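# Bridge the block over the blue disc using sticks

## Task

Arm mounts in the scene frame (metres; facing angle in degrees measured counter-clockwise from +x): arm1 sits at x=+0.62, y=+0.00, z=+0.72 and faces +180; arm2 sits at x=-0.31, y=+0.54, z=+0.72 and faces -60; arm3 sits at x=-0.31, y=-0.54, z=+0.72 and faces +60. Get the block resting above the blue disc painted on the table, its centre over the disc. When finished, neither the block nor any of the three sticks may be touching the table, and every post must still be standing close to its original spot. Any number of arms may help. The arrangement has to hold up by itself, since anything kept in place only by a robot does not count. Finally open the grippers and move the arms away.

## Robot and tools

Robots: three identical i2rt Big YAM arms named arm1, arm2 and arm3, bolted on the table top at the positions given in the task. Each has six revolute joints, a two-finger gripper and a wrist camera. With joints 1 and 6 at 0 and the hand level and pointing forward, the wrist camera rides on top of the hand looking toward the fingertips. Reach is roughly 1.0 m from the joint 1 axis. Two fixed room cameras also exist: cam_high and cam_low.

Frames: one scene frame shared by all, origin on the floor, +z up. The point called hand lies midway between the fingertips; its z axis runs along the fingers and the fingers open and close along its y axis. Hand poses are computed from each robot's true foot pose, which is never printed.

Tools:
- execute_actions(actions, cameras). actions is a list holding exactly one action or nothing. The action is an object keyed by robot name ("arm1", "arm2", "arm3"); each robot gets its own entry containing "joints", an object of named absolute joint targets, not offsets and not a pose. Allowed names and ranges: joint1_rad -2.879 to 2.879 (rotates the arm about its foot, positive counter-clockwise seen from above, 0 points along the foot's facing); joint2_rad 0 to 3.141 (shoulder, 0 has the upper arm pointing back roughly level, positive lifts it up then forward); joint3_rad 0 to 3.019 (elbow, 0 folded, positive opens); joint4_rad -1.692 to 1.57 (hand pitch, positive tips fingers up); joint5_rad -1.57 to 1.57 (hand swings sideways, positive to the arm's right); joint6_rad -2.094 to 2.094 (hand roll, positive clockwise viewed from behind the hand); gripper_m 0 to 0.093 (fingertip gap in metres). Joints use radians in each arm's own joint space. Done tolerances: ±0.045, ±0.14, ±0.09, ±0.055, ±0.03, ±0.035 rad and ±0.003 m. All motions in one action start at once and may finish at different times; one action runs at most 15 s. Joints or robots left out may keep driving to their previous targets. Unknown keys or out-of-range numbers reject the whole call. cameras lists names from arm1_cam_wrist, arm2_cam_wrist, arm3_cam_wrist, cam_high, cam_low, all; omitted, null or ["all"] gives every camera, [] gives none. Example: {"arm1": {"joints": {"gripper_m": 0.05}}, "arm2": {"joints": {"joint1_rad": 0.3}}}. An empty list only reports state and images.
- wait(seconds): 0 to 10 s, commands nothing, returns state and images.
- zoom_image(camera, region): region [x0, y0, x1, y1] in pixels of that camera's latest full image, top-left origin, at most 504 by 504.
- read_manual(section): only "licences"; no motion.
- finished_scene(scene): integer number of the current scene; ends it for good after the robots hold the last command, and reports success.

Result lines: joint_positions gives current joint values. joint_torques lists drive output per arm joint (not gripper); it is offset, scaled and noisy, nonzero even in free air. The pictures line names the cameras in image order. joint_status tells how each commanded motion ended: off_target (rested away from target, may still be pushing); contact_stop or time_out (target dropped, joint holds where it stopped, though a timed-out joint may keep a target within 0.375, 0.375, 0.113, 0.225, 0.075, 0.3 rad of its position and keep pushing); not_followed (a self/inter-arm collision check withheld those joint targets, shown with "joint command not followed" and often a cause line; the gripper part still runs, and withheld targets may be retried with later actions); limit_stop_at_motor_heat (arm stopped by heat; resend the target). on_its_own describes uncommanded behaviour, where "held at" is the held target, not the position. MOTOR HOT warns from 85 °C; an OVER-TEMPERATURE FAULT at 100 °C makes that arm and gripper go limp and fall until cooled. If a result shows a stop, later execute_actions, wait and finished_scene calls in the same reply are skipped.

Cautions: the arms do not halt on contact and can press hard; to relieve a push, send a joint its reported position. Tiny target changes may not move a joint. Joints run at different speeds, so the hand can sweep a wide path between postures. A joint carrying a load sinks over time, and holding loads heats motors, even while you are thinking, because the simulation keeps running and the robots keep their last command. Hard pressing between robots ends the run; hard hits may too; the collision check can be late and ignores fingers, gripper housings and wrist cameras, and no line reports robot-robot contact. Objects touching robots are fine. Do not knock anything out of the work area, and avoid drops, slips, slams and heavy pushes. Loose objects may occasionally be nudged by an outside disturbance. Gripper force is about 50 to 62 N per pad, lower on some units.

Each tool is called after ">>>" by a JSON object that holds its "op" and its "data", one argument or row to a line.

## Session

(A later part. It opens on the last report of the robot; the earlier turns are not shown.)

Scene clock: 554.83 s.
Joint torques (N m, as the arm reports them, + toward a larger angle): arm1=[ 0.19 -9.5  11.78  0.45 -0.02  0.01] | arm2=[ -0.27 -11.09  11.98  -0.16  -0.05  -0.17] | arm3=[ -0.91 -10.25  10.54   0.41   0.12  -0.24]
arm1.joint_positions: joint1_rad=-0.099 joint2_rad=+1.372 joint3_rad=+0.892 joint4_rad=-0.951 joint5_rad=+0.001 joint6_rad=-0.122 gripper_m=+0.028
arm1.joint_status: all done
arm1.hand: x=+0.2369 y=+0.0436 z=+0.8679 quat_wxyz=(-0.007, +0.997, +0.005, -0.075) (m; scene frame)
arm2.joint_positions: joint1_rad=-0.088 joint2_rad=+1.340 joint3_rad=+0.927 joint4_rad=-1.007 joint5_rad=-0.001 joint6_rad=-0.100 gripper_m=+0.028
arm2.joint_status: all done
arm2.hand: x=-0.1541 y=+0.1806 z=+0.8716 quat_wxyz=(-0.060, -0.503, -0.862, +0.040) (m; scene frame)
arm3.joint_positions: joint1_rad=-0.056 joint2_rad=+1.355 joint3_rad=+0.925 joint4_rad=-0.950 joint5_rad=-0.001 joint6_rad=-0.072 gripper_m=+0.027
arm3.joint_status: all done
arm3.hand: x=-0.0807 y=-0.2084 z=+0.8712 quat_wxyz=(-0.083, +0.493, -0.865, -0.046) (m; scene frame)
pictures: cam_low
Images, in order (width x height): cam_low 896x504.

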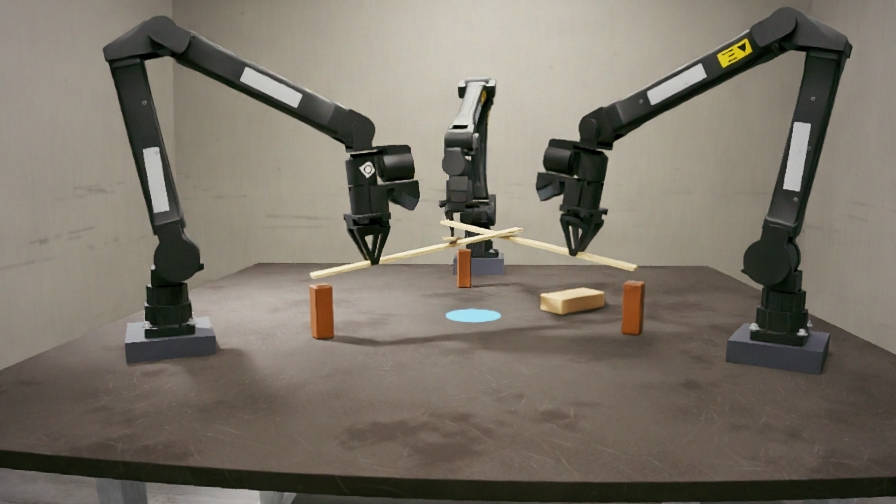

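>>> {"op": "execute_actions", "data": {
  "actions": [
    {"arm1":{"joints":{"joint2_rad":1.434}},"arm2":{"joints":{"joint2_rad":1.404}},"arm3":{"joints":{"joint2_rad":1.445}}}
  ]
}}

>>> {"op": "zoom_image", "data": {
  "camera": "cam_low",
  "region": [290, 200, 670, 340]
}}

>>> {"op": "zoom_image", "data": {
  "camera": "cam_high",
  "region": [360, 190, 540, 325]
}}

Scene clock: 566.60 s.
Joint torques (N m, as the arm reports them, + toward a larger angle): arm1=[ 0.2  -9.9  11.31  0.37 -0.03  0.01] | arm2=[ -0.02 -12.03  11.29  -0.14  -0.04  -0.17] | arm3=[ -0.96 -10.78   9.72   0.28   0.14  -0.23]
arm1.joint_positions: joint1_rad=-0.099 joint2_rad=+1.431 joint3_rad=+0.893 joint4_rad=-0.952 joint5_rad=+0.001 joint6_rad=-0.122 gripper_m=+0.028
arm1.joint_status: all done
arm1.hand: x=+0.2390 y=+0.0433 z=+0.8469 quat_wxyz=(-0.003, +0.999, +0.006, -0.046) (m; scene frame)
arm2.joint_positions: joint1_rad=-0.088 joint2_rad=+1.410 joint3_rad=+0.931 joint4_rad=-1.008 joint5_rad=-0.001 joint6_rad=-0.101 gripper_m=+0.028
arm2.joint_status: all done
arm2.hand: x=-0.1543 y=+0.1813 z=+0.8474 quat_wxyz=(-0.032, -0.503, -0.863, +0.021) (m; scene frame)
arm3.joint_positions: joint1_rad=-0.056 joint2_rad=+1.447 joint3_rad=+0.931 joint4_rad=-0.952 joint5_rad=-0.001 joint6_rad=-0.072 gripper_m=+0.027
arm3.joint_status: all done
arm3.hand: x=-0.0815 y=-0.2088 z=+0.8388 quat_wxyz=(-0.043, +0.495, -0.867, -0.027) (m; scene frame)
pictures: arm1_cam_wrist, arm2_cam_wrist, arm3_cam_wrist, cam_high, cam_low
Images, in order (width x height): arm1_cam_wrist 504x504, arm2_cam_wrist 504x504, arm3_cam_wrist 504x504, cam_high 896x504, cam_low 896x504.

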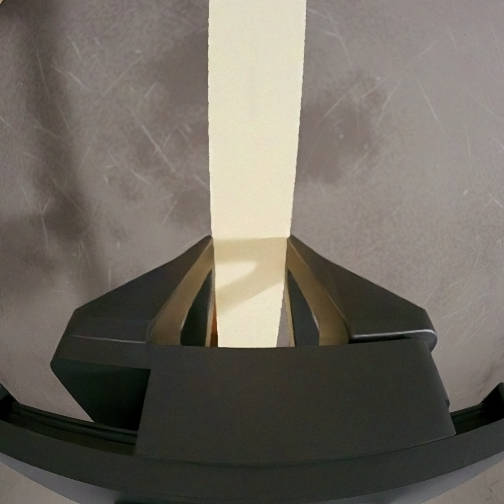

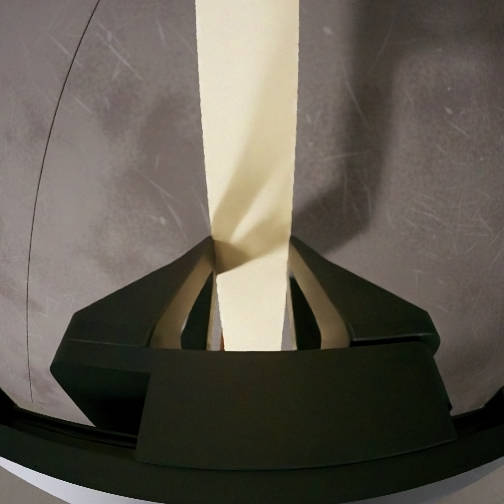

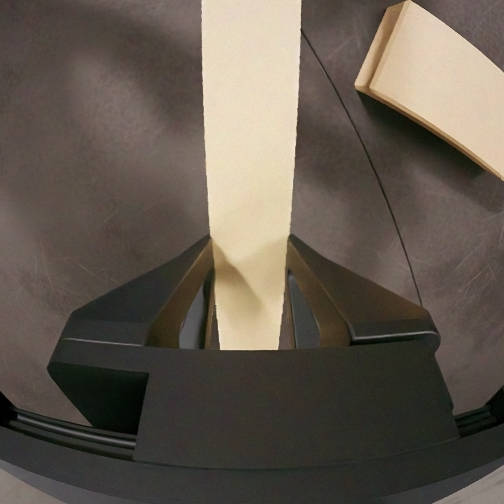

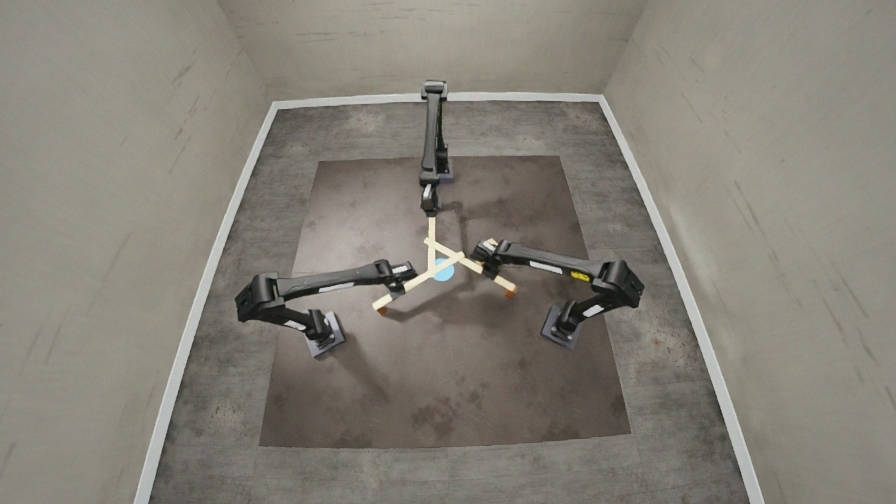

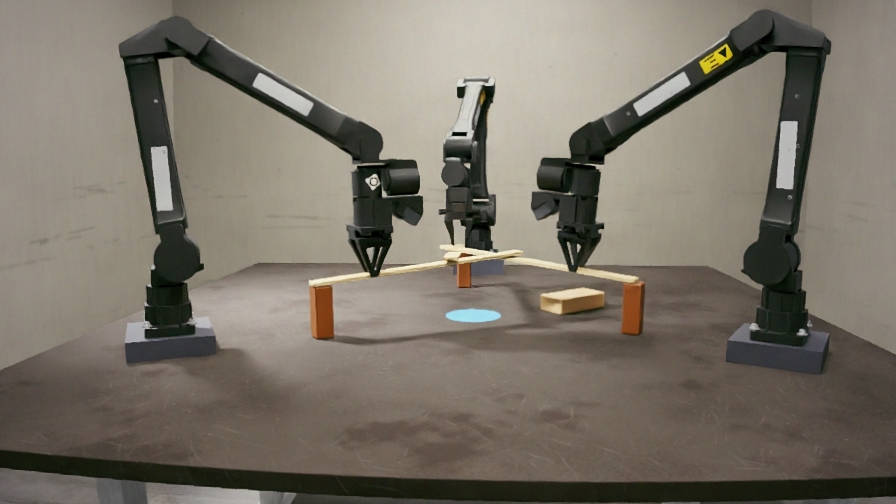

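Region (290, 200, 670, 340) of cam_low's 896x504 image, scaled by 1.326, with more detail than that image has; it fills the top 186 rows of this view, and the rest is white.

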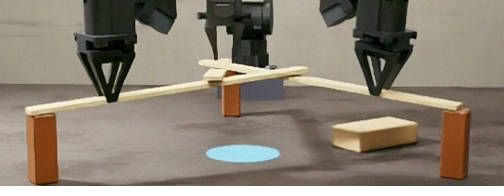

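Region (360, 190, 540, 325) of cam_high's 896x504 image, scaled by 2.800, with more detail than that image has; it fills the top 378 rows of this view, and the rest is white.

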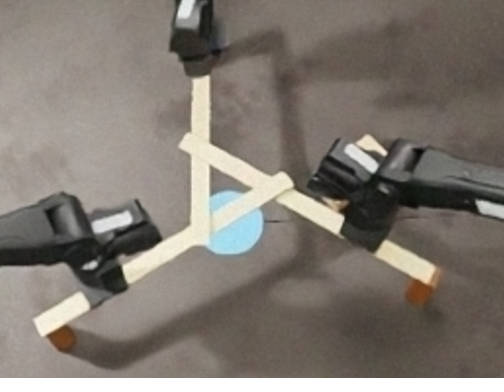

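>>> {"op": "zoom_image", "data": {
  "camera": "cam_low",
  "region": [400, 220, 560, 300]
}}

>>> {"op": "zoom_image", "data": {
  "camera": "cam_low",
  "region": [560, 250, 680, 310]
}}

>>> {"op": "zoom_image", "data": {
  "camera": "cam_low",
  "region": [290, 250, 410, 310]
}}

Region (400, 220, 560, 300) of cam_low's 896x504 image, scaled by 3.150, with more detail than that image has.

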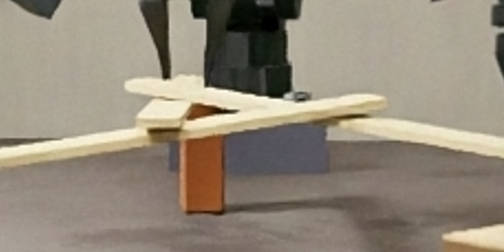

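Region (560, 250, 680, 310) of cam_low's 896x504 image, scaled by 4.200, with more detail than that image has.

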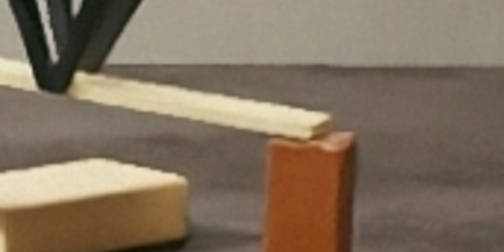

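Region (290, 250, 410, 310) of cam_low's 896x504 image, scaled by 4.200, with more detail than that image has.

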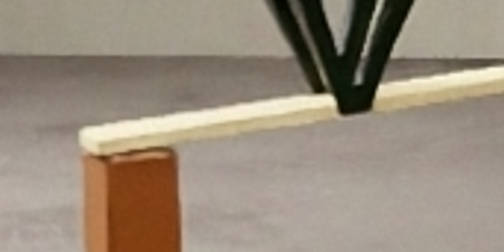

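>>> {"op": "execute_actions", "data": {
  "actions": [
    {"arm1":{"joints":{"gripper_m":0.06}},"arm2":{"joints":{"gripper_m":0.06}},"arm3":{"joints":{"gripper_m":0.06}}}
  ]
}}

>>> {"op": "zoom_image", "data": {
  "camera": "cam_low",
  "region": [290, 200, 670, 340]
}}

>>> {"op": "zoom_image", "data": {
  "camera": "cam_high",
  "region": [360, 190, 540, 325]
}}

Scene clock: 580.93 s.
Joint torques (N m, as the arm reports them, + toward a larger angle): arm1=[ 0.29 -9.9  11.25  0.39 -0.04  0.01] | arm2=[ -0.31 -12.39  11.53  -0.15  -0.05  -0.19] | arm3=[ -1.17 -10.49   9.46   0.24   0.14  -0.25]
arm1.joint_positions: joint1_rad=-0.099 joint2_rad=+1.431 joint3_rad=+0.893 joint4_rad=-0.952 joint5_rad=+0.001 joint6_rad=-0.122 gripper_m=+0.060
arm1.joint_status: all done
arm1.hand: x=+0.2390 y=+0.0433 z=+0.8469 quat_wxyz=(-0.003, +0.999, +0.006, -0.046) (m; scene frame)
arm2.joint_positions: joint1_rad=-0.088 joint2_rad=+1.410 joint3_rad=+0.931 joint4_rad=-1.008 joint5_rad=-0.001 joint6_rad=-0.101 gripper_m=+0.060
arm2.joint_status: all done
arm2.hand: x=-0.1543 y=+0.1813 z=+0.8474 quat_wxyz=(-0.032, -0.503, -0.863, +0.021) (m; scene frame)
arm3.joint_positions: joint1_rad=-0.056 joint2_rad=+1.447 joint3_rad=+0.931 joint4_rad=-0.952 joint5_rad=-0.001 joint6_rad=-0.072 gripper_m=+0.060
arm3.joint_status: all done
arm3.hand: x=-0.0815 y=-0.2088 z=+0.8388 quat_wxyz=(-0.043, +0.495, -0.867, -0.027) (m; scene frame)
pictures: arm1_cam_wrist, arm2_cam_wrist, arm3_cam_wrist, cam_high, cam_low
Images, in order (width x height): arm1_cam_wrist 504x504, arm2_cam_wrist 504x504, arm3_cam_wrist 504x504, cam_high 896x504, cam_low 896x504.

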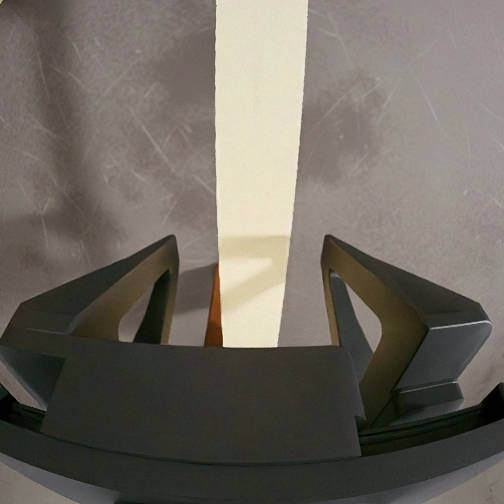

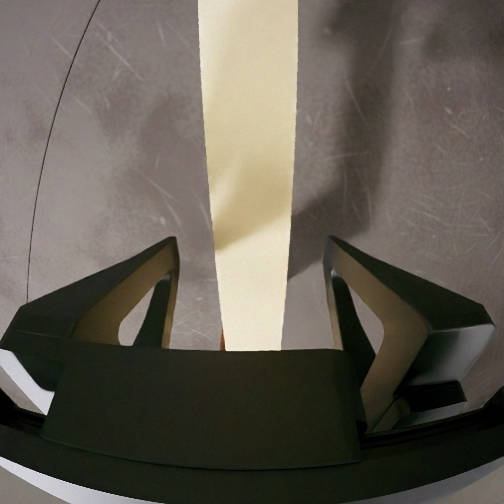

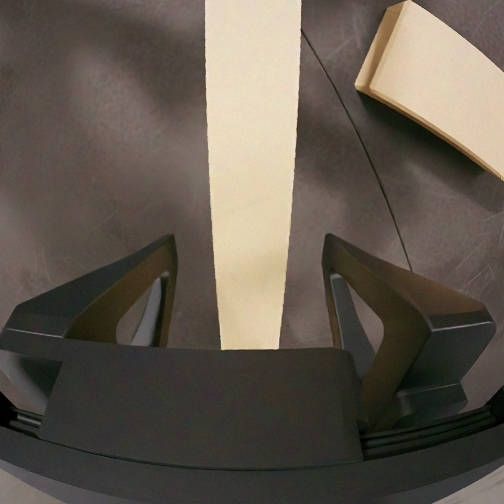

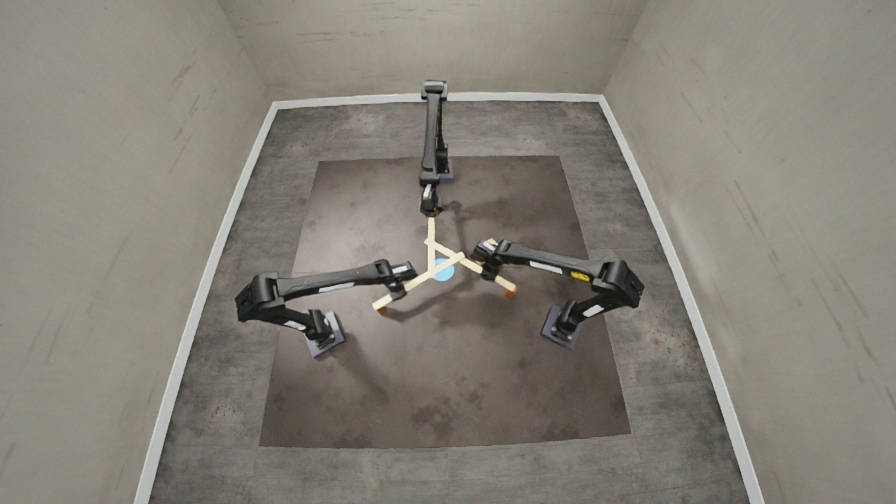

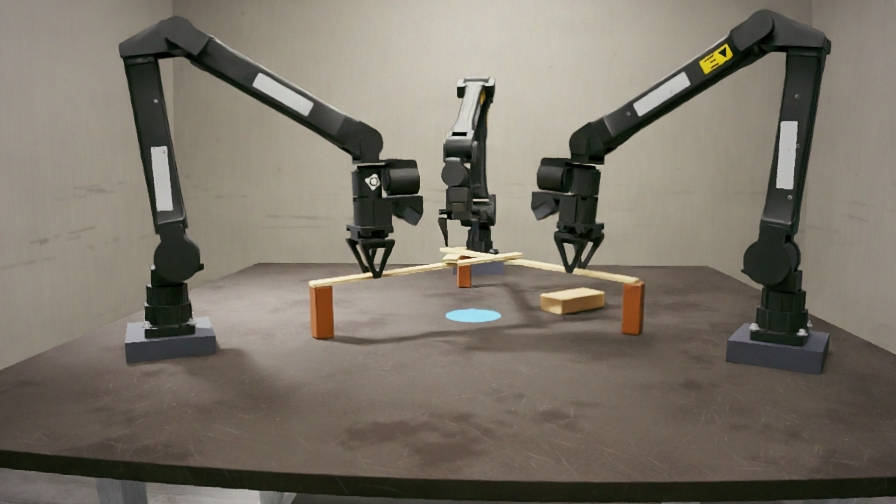

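Region (290, 200, 670, 340) of cam_low's 896x504 image, scaled by 1.326, with more detail than that image has; it fills the top 186 rows of this view, and the rest is white.

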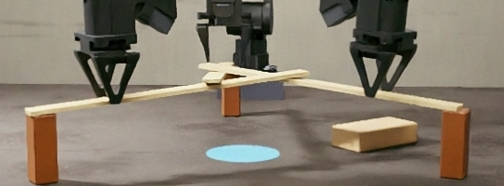

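Region (360, 190, 540, 325) of cam_high's 896x504 image, scaled by 2.800, with more detail than that image has; it fills the top 378 rows of this view, and the rest is white.

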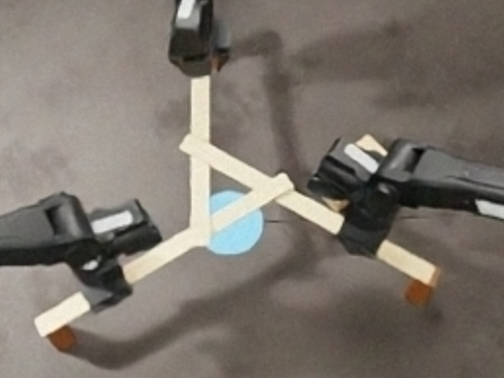

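>>> {"op": "execute_actions", "data": {
  "actions": [
    {"arm1":{"joints":{"joint2_rad":0.6}},"arm2":{"joints":{"joint2_rad":0.6}},"arm3":{"joints":{"joint2_rad":1.3,"joint3_rad":1.32,"joint4_rad":-1.07,"gripper_m":0.093}}}
  ],
  "cameras": ["cam_high","cam_low"]
}}

Scene clock: 617.67 s.
Joint torques (N m, as the arm reports them, + toward a larger angle): arm1=[ 0.15  0.9  12.44  1.74 -0.03  0.01] | arm2=[-0.12 -1.43 12.24  1.03 -0.05 -0.18] | arm3=[-1.18 -9.7  10.17  0.88  0.12 -0.25]
arm1.joint_positions: joint1_rad=-0.099 joint2_rad=+0.598 joint3_rad=+0.902 joint4_rad=-0.952 joint5_rad=+0.001 joint6_rad=-0.122 gripper_m=+0.060
arm1.joint_status: all done
arm1.hand: x=+0.3187 y=+0.0359 z=+1.1372 quat_wxyz=(-0.050, +0.893, +0.004, -0.447) (m; scene frame)
arm2.joint_positions: joint1_rad=-0.088 joint2_rad=+0.595 joint3_rad=+0.944 joint4_rad=-1.008 joint5_rad=-0.001 joint6_rad=-0.101 gripper_m=+0.060
arm2.joint_status: all done
arm2.hand: x=-0.1902 y=+0.2597 z=+1.1329 quat_wxyz=(-0.355, -0.453, -0.777, +0.255) (m; scene frame)
arm3.joint_positions: joint1_rad=-0.056 joint2_rad=+1.293 joint3_rad=+1.293 joint4_rad=-1.064 joint5_rad=-0.001 joint6_rad=-0.072 gripper_m=+0.093
arm3.joint_status: all done
arm3.hand: x=-0.0312 y=-0.1403 z=+1.0552 quat_wxyz=(-0.223, +0.479, -0.841, -0.113) (m; scene frame)
pictures: cam_high, cam_low
Images, in order (width x height): cam_high 896x504, cam_low 896x504.

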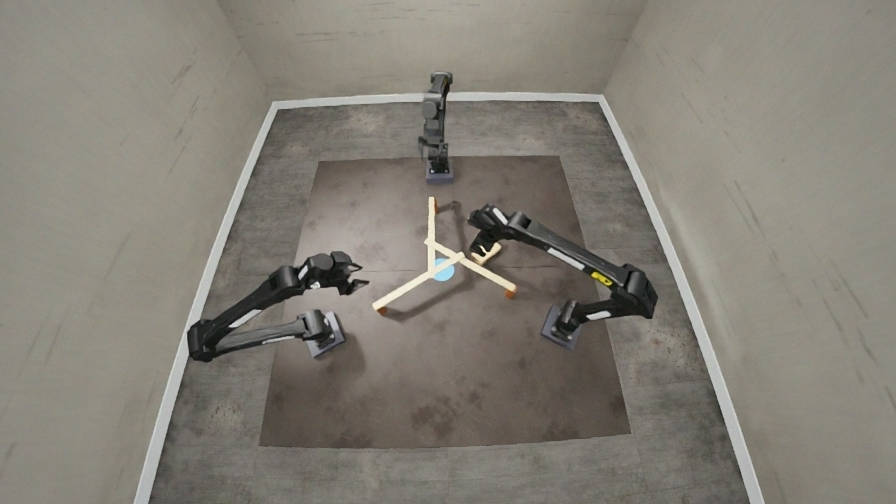

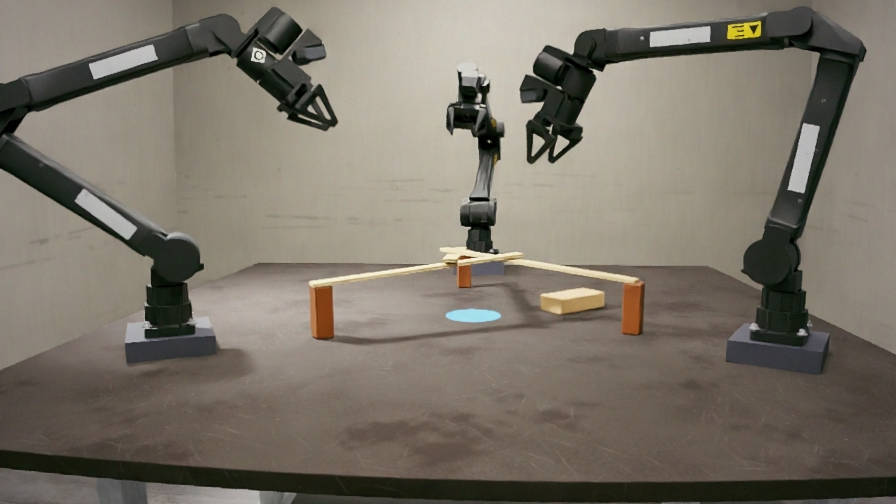

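>>> {"op": "execute_actions", "data": {
  "actions": [
    {"arm3":{"joints":{"joint1_rad":-0.333,"joint2_rad":1.62,"joint6_rad":1.554}}}
  ],
  "cameras": ["arm3_cam_wrist","cam_high","cam_low"]
}}

Scene clock: 623.00 s.
Joint torques (N m, as the arm reports them, + toward a larger angle): arm1=[ 0.16  0.74 12.43  1.69 -0.02  0.02] | arm2=[-0.22 -1.74 12.29  1.13 -0.06 -0.18] | arm3=[ -1.09 -14.19   9.2    0.19   0.23   0.07]
arm1.joint_positions: joint1_rad=-0.099 joint2_rad=+0.598 joint3_rad=+0.902 joint4_rad=-0.952 joint5_rad=+0.001 joint6_rad=-0.122 gripper_m=+0.060
arm1.joint_status: not commanded
arm1.hand: x=+0.3187 y=+0.0359 z=+1.1372 quat_wxyz=(-0.050, +0.893, +0.004, -0.447) (m; scene frame)
arm2.joint_positions: joint1_rad=-0.088 joint2_rad=+0.595 joint3_rad=+0.944 joint4_rad=-1.008 joint5_rad=-0.001 joint6_rad=-0.101 gripper_m=+0.060
arm2.joint_status: not commanded
arm2.hand: x=-0.1902 y=+0.2597 z=+1.1329 quat_wxyz=(-0.355, -0.453, -0.777, +0.255) (m; scene frame)
arm3.joint_positions: joint1_rad=-0.346 joint2_rad=+1.624 joint3_rad=+1.293 joint4_rad=-1.064 joint5_rad=-0.001 joint6_rad=+1.537 gripper_m=+0.093
arm3.joint_status: all done
arm3.hand: x=+0.0926 y=-0.2169 z=+0.8941 quat_wxyz=(-0.034, -0.417, -0.905, -0.079) (m; scene frame)
pictures: arm3_cam_wrist, cam_high, cam_low
Images, in order (width x height): arm3_cam_wrist 504x504, cam_high 896x504, cam_low 896x504.

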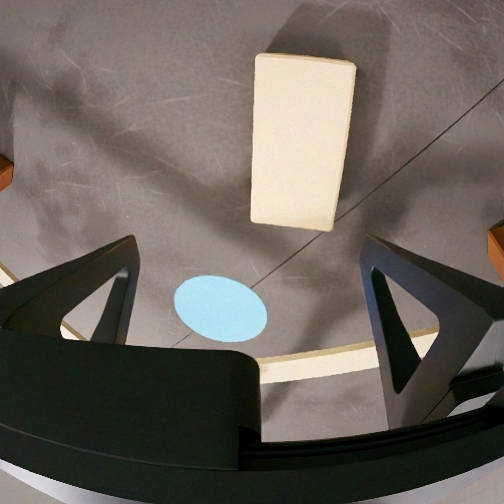

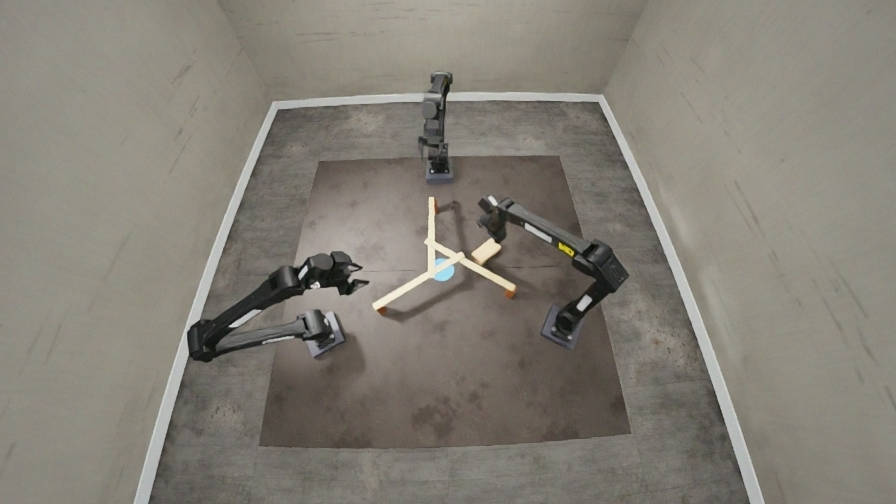

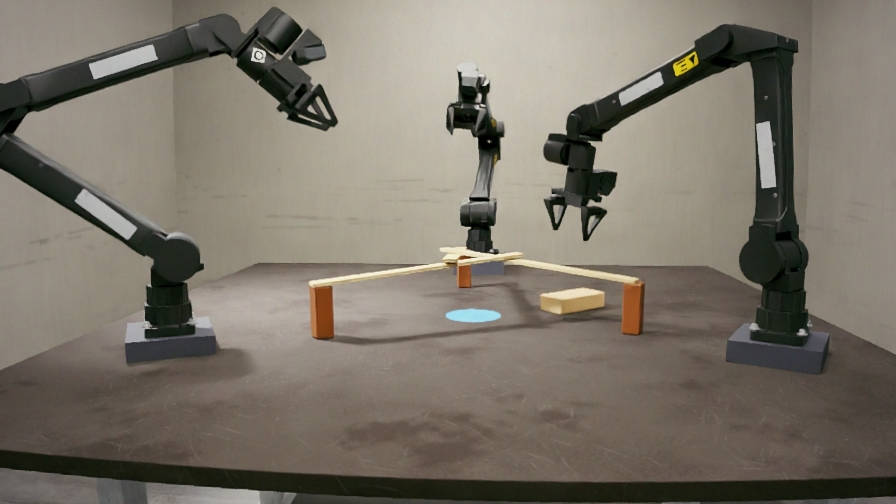

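>>> {"op": "execute_actions", "data": {
  "actions": [
    {"arm3":{"joints":{"joint1_rad":-0.318,"joint2_rad":1.776,"joint3_rad":1.2,"joint4_rad":-0.922,"joint6_rad":1.605}}}
  ],
  "cameras": ["arm3_cam_wrist","cam_low"]
}}

Scene clock: 644.87 s.
Joint torques (N m, as the arm reports them, + toward a larger angle): arm1=[ 0.12  0.87 12.4   1.7  -0.03  0.02] | arm2=[-0.11 -1.68 12.35  1.14 -0.04 -0.19] | arm3=[ -1.07 -15.59   6.83   0.51   0.23   0.08]
arm1.joint_positions: joint1_rad=-0.099 joint2_rad=+0.598 joint3_rad=+0.902 joint4_rad=-0.952 joint5_rad=+0.001 joint6_rad=-0.122 gripper_m=+0.060
arm1.joint_status: not commanded
arm1.hand: x=+0.3187 y=+0.0359 z=+1.1372 quat_wxyz=(-0.050, +0.893, +0.004, -0.447) (m; scene frame)
arm2.joint_positions: joint1_rad=-0.088 joint2_rad=+0.595 joint3_rad=+0.944 joint4_rad=-1.008 joint5_rad=-0.001 joint6_rad=-0.101 gripper_m=+0.060
arm2.joint_status: not commanded
arm2.hand: x=-0.1902 y=+0.2597 z=+1.1329 quat_wxyz=(-0.355, -0.453, -0.777, +0.255) (m; scene frame)
arm3.joint_positions: joint1_rad=-0.329 joint2_rad=+1.784 joint3_rad=+1.190 joint4_rad=-0.932 joint5_rad=-0.001 joint6_rad=+1.589 gripper_m=+0.093
arm3.joint_status: all done
arm3.hand: x=+0.0725 y=-0.2208 z=+0.7829 quat_wxyz=(-0.004, -0.434, -0.901, -0.022) (m; scene frame)
pictures: arm3_cam_wrist, cam_low
Images, in order (width x height): arm3_cam_wrist 504x504, cam_low 896x504.

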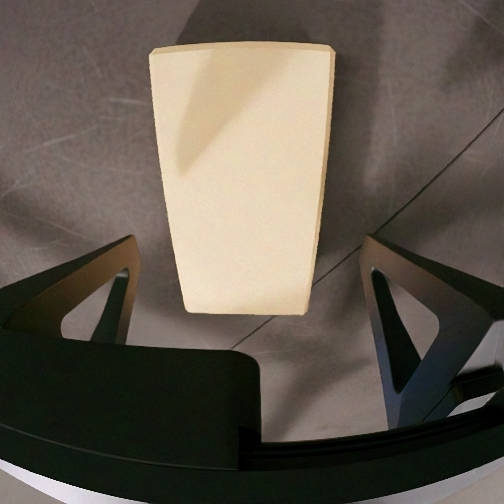

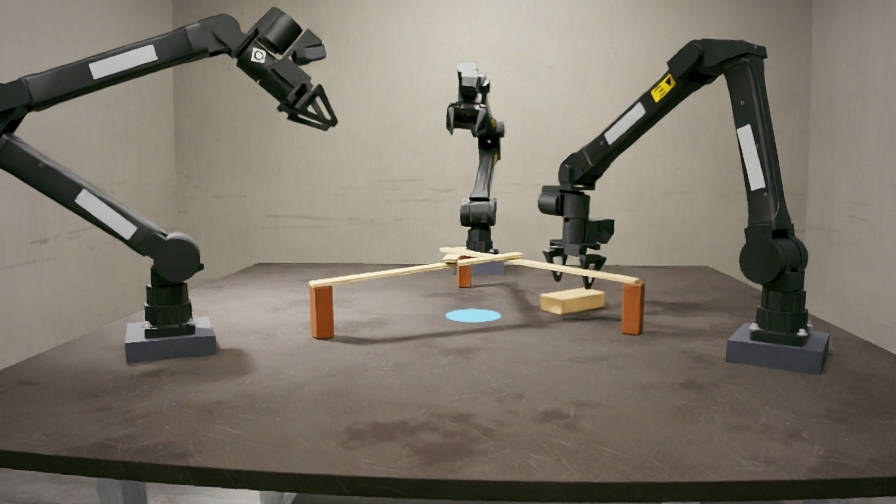

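>>> {"op": "execute_actions", "data": {
  "actions": [
    {"arm3":{"joints":{"joint2_rad":1.836,"joint3_rad":1.163,"joint4_rad":-0.827}}}
  ],
  "cameras": ["arm3_cam_wrist","cam_low"]
}}

Scene clock: 655.90 s.
Joint torques (N m, as the arm reports them, + toward a larger angle): arm1=[ 0.18  0.74 12.43  1.69 -0.02  0.01] | arm2=[-0.16 -1.48 12.25  1.09 -0.05 -0.19] | arm3=[ -1.37 -14.97   5.69   0.58   0.26   0.08]
arm1.joint_positions: joint1_rad=-0.099 joint2_rad=+0.598 joint3_rad=+0.902 joint4_rad=-0.952 joint5_rad=+0.001 joint6_rad=-0.122 gripper_m=+0.060
arm1.joint_status: not commanded
arm1.hand: x=+0.3187 y=+0.0359 z=+1.1372 quat_wxyz=(-0.050, +0.893, +0.004, -0.447) (m; scene frame)
arm2.joint_positions: joint1_rad=-0.088 joint2_rad=+0.595 joint3_rad=+0.944 joint4_rad=-1.008 joint5_rad=-0.001 joint6_rad=-0.101 gripper_m=+0.060
arm2.joint_status: not commanded
arm2.hand: x=-0.1902 y=+0.2597 z=+1.1329 quat_wxyz=(-0.355, -0.453, -0.777, +0.255) (m; scene frame)
arm3.joint_positions: joint1_rad=-0.329 joint2_rad=+1.834 joint3_rad=+1.165 joint4_rad=-0.837 joint5_rad=-0.001 joint6_rad=+1.589 gripper_m=+0.093
arm3.joint_status: all done
arm3.hand: x=+0.0765 y=-0.2172 z=+0.7520 quat_wxyz=(-0.008, -0.434, -0.901, -0.030) (m; scene frame)
pictures: arm3_cam_wrist, cam_low
Images, in order (width x height): arm3_cam_wrist 504x504, cam_low 896x504.

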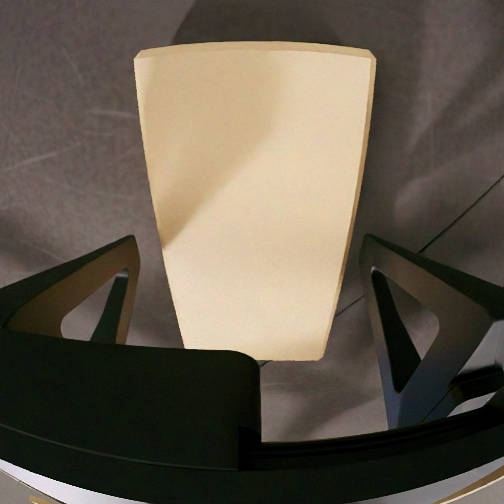

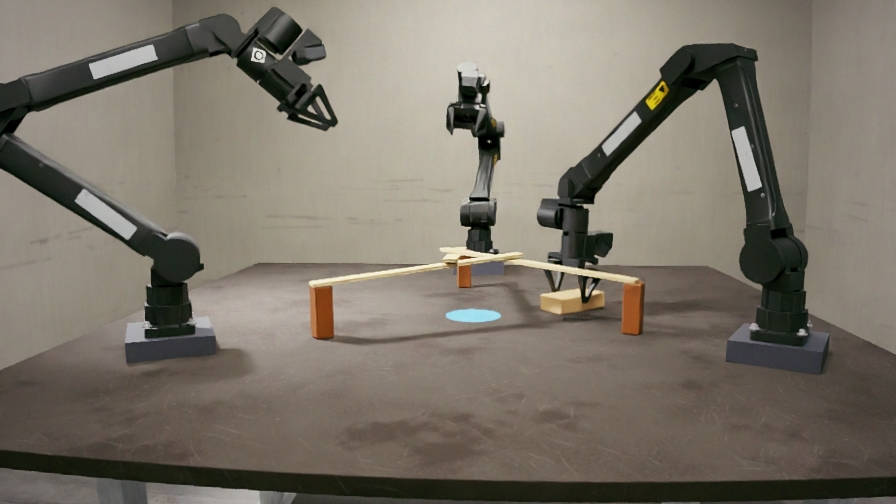

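>>> {"op": "zoom_image", "data": {
  "camera": "cam_low",
  "region": [520, 240, 640, 330]
}}

Region (520, 240, 640, 330) of cam_low's 896x504 image, scaled by 4.200, with more detail than that image has; it fills the top 378 rows of this view, and the rest is white.

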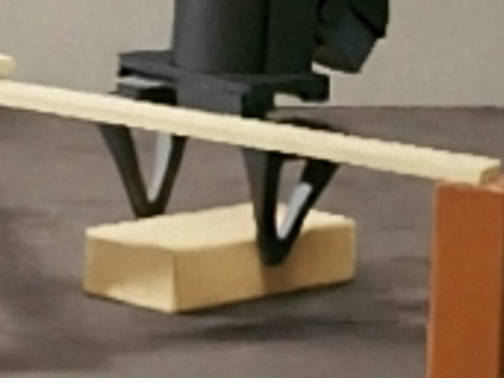

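>>> {"op": "execute_actions", "data": {
  "actions": [
    {"arm3":{"joints":{"joint2_rad":1.856}}}
  ],
  "cameras": ["arm3_cam_wrist"]
}}

Scene clock: 665.73 s.
Joint torques (N m, as the arm reports them, + toward a larger angle): arm1=[ 0.16  0.83 12.45  1.69 -0.02  0.02] | arm2=[-0.08 -1.48 12.29  1.1  -0.05 -0.17] | arm3=[ -1.49 -14.4    5.72   0.67   0.24   0.07]
arm1.joint_positions: joint1_rad=-0.099 joint2_rad=+0.598 joint3_rad=+0.902 joint4_rad=-0.952 joint5_rad=+0.001 joint6_rad=-0.122 gripper_m=+0.060
arm1.joint_status: not commanded
arm1.hand: x=+0.3187 y=+0.0359 z=+1.1372 quat_wxyz=(-0.050, +0.893, +0.004, -0.447) (m; scene frame)
arm2.joint_positions: joint1_rad=-0.088 joint2_rad=+0.595 joint3_rad=+0.944 joint4_rad=-1.008 joint5_rad=-0.001 joint6_rad=-0.101 gripper_m=+0.060
arm2.joint_status: not commanded
arm2.hand: x=-0.1902 y=+0.2597 z=+1.1329 quat_wxyz=(-0.355, -0.453, -0.777, +0.255) (m; scene frame)
arm3.joint_positions: joint1_rad=-0.329 joint2_rad=+1.843 joint3_rad=+1.165 joint4_rad=-0.837 joint5_rad=-0.001 joint6_rad=+1.589 gripper_m=+0.093
arm3.joint_status: all done
arm3.hand: x=+0.0755 y=-0.2179 z=+0.7476 quat_wxyz=(-0.006, -0.434, -0.901, -0.026) (m; scene frame)
pictures: arm3_cam_wrist
Images, in order (width x height): arm3_cam_wrist 504x504.

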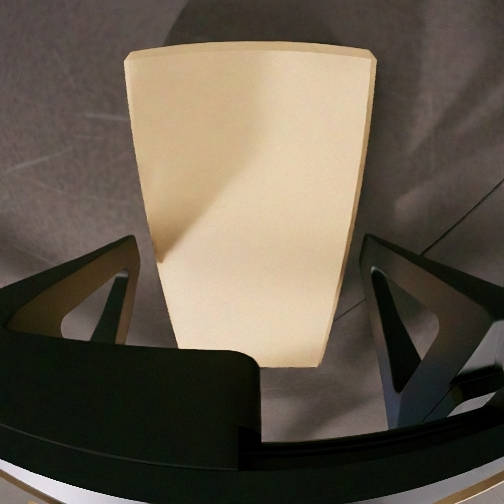

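>>> {"op": "execute_actions", "data": {
  "actions": [
    {"arm3":{"joints":{"gripper_m":0.055}}}
  ],
  "cameras": ["arm3_cam_wrist","cam_low"]
}}

Scene clock: 668.40 s.
Joint torques (N m, as the arm reports them, + toward a larger angle): arm1=[ 0.12  0.84 12.43  1.68 -0.02  0.02] | arm2=[-0.05 -1.53 12.34  1.09 -0.03 -0.18] | arm3=[ -1.31 -14.42   5.65   0.57   0.24   0.06]
arm1.joint_positions: joint1_rad=-0.099 joint2_rad=+0.598 joint3_rad=+0.902 joint4_rad=-0.952 joint5_rad=+0.001 joint6_rad=-0.122 gripper_m=+0.060
arm1.joint_status: not commanded
arm1.hand: x=+0.3187 y=+0.0359 z=+1.1372 quat_wxyz=(-0.050, +0.893, +0.004, -0.447) (m; scene frame)
arm2.joint_positions: joint1_rad=-0.088 joint2_rad=+0.595 joint3_rad=+0.944 joint4_rad=-1.008 joint5_rad=-0.001 joint6_rad=-0.101 gripper_m=+0.060
arm2.joint_status: not commanded
arm2.hand: x=-0.1902 y=+0.2597 z=+1.1329 quat_wxyz=(-0.355, -0.453, -0.777, +0.255) (m; scene frame)
arm3.joint_positions: joint1_rad=-0.329 joint2_rad=+1.843 joint3_rad=+1.165 joint4_rad=-0.835 joint5_rad=-0.001 joint6_rad=+1.590 gripper_m=+0.070
arm3.joint_status: gripper_m off_target (ended at +0.070, target +0.055)
arm3.hand: x=+0.0757 y=-0.2177 z=+0.7476 quat_wxyz=(-0.006, -0.434, -0.900, -0.027) (m; scene frame)
pictures: arm3_cam_wrist, cam_low
Images, in order (width x height): arm3_cam_wrist 504x504, cam_low 896x504.

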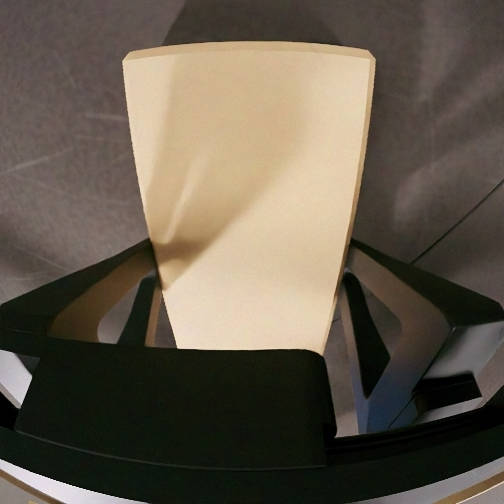

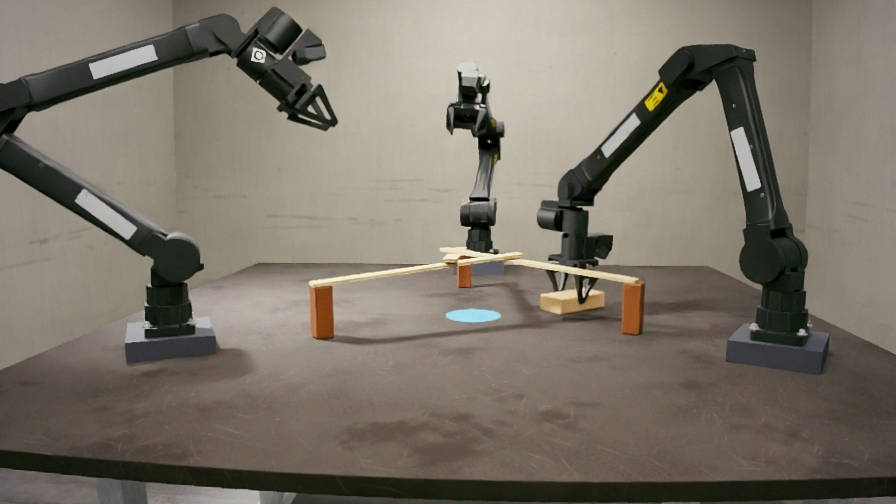

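>>> {"op": "execute_actions", "data": {
  "actions": [
    {"arm3":{"joints":{"joint2_rad":1.641,"joint3_rad":1.45,"joint4_rad":-1.31}}}
  ],
  "cameras": ["arm3_cam_wrist","cam_low","cam_high"]
}}

Scene clock: 695.20 s.
Joint torques (N m, as the arm reports them, + toward a larger angle): arm1=[ 0.21  0.72 12.4   1.69 -0.03  0.01] | arm2=[-0.4  -1.54 12.32  1.13 -0.05 -0.18] | arm3=[ -1.14 -15.69   8.69  -0.17   0.24   0.08]
arm1.joint_positions: joint1_rad=-0.099 joint2_rad=+0.598 joint3_rad=+0.902 joint4_rad=-0.952 joint5_rad=+0.001 joint6_rad=-0.122 gripper_m=+0.060
arm1.joint_status: not commanded
arm1.hand: x=+0.3187 y=+0.0359 z=+1.1372 quat_wxyz=(-0.050, +0.893, +0.004, -0.447) (m; scene frame)
arm2.joint_positions: joint1_rad=-0.088 joint2_rad=+0.595 joint3_rad=+0.944 joint4_rad=-1.008 joint5_rad=-0.001 joint6_rad=-0.101 gripper_m=+0.060
arm2.joint_status: not commanded
arm2.hand: x=-0.1902 y=+0.2597 z=+1.1329 quat_wxyz=(-0.355, -0.453, -0.777, +0.255) (m; scene frame)
arm3.joint_positions: joint1_rad=-0.329 joint2_rad=+1.656 joint3_rad=+1.429 joint4_rad=-1.303 joint5_rad=-0.001 joint6_rad=+1.590 gripper_m=+0.070
arm3.joint_status: all done
arm3.hand: x=+0.0798 y=-0.2167 z=+0.9263 quat_wxyz=(-0.003, -0.434, -0.901, -0.019) (m; scene frame)
pictures: arm3_cam_wrist, cam_high, cam_low
Images, in order (width x height): arm3_cam_wrist 504x504, cam_high 896x504, cam_low 896x504.

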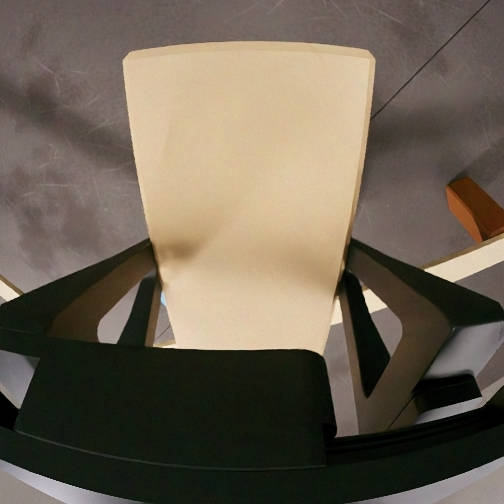

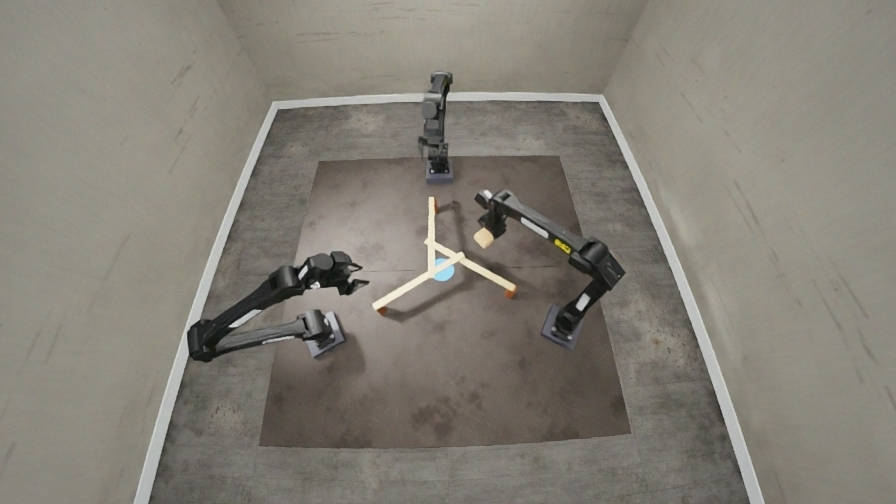

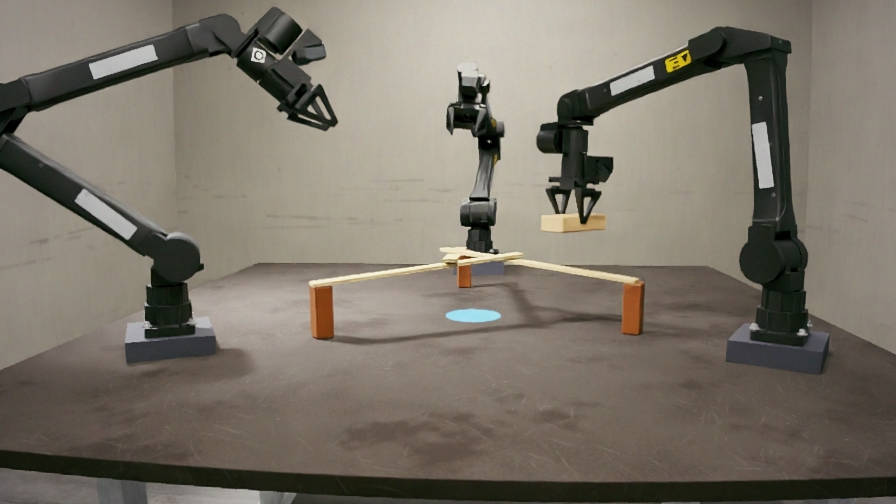

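>>> {"op": "execute_actions", "data": {
  "actions": [
    {"arm3":{"joints":{"joint1_rad":0.038,"joint3_rad":1.89,"joint4_rad":-1.415,"joint6_rad":0.0}}}
  ],
  "cameras": ["cam_low","cam_high"]
}}

Scene clock: 712.77 s.
Joint torques (N m, as the arm reports them, + toward a larger angle): arm1=[ 0.21  0.83 12.43  1.67 -0.03  0.02] | arm2=[-0.17 -1.4  12.33  1.14 -0.04 -0.17] | arm3=[ -2.87 -15.56  11.72   0.77   0.26  -0.25]
arm1.joint_positions: joint1_rad=-0.099 joint2_rad=+0.598 joint3_rad=+0.902 joint4_rad=-0.952 joint5_rad=+0.001 joint6_rad=-0.122 gripper_m=+0.060
arm1.joint_status: not commanded
arm1.hand: x=+0.3187 y=+0.0359 z=+1.1372 quat_wxyz=(-0.050, +0.893, +0.004, -0.447) (m; scene frame)
arm2.joint_positions: joint1_rad=-0.088 joint2_rad=+0.595 joint3_rad=+0.944 joint4_rad=-1.008 joint5_rad=-0.001 joint6_rad=-0.101 gripper_m=+0.060
arm2.joint_status: not commanded
arm2.hand: x=-0.1902 y=+0.2597 z=+1.1329 quat_wxyz=(-0.355, -0.453, -0.777, +0.255) (m; scene frame)
arm3.joint_positions: joint1_rad=+0.045 joint2_rad=+1.647 joint3_rad=+1.837 joint4_rad=-1.412 joint5_rad=-0.004 joint6_rad=+0.017 gripper_m=+0.070
arm3.joint_status: all done
arm3.hand: x=-0.0281 y=-0.0333 z=+1.1014 quat_wxyz=(-0.145, +0.493, -0.853, -0.095) (m; scene frame)
pictures: cam_high, cam_low
Images, in order (width x height): cam_high 896x504, cam_low 896x504.

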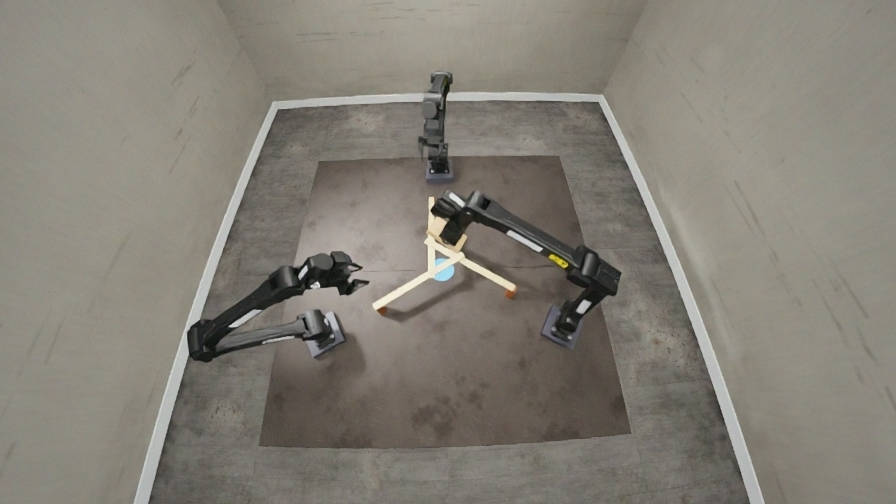

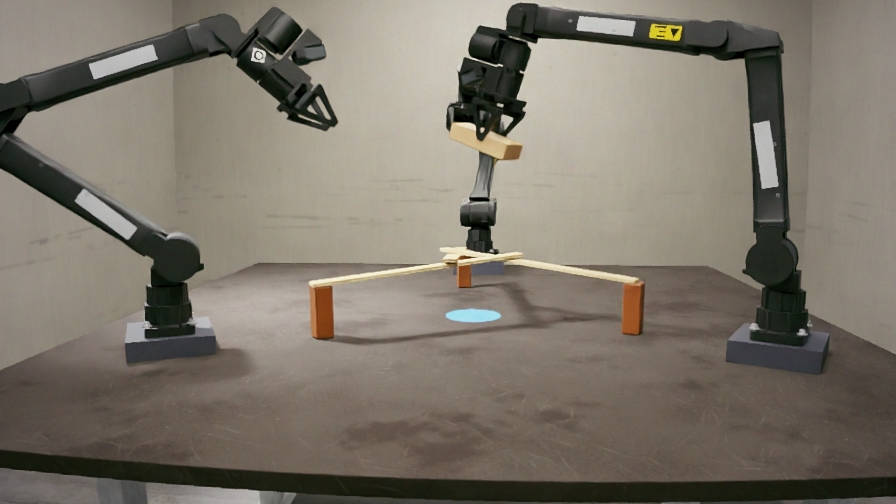

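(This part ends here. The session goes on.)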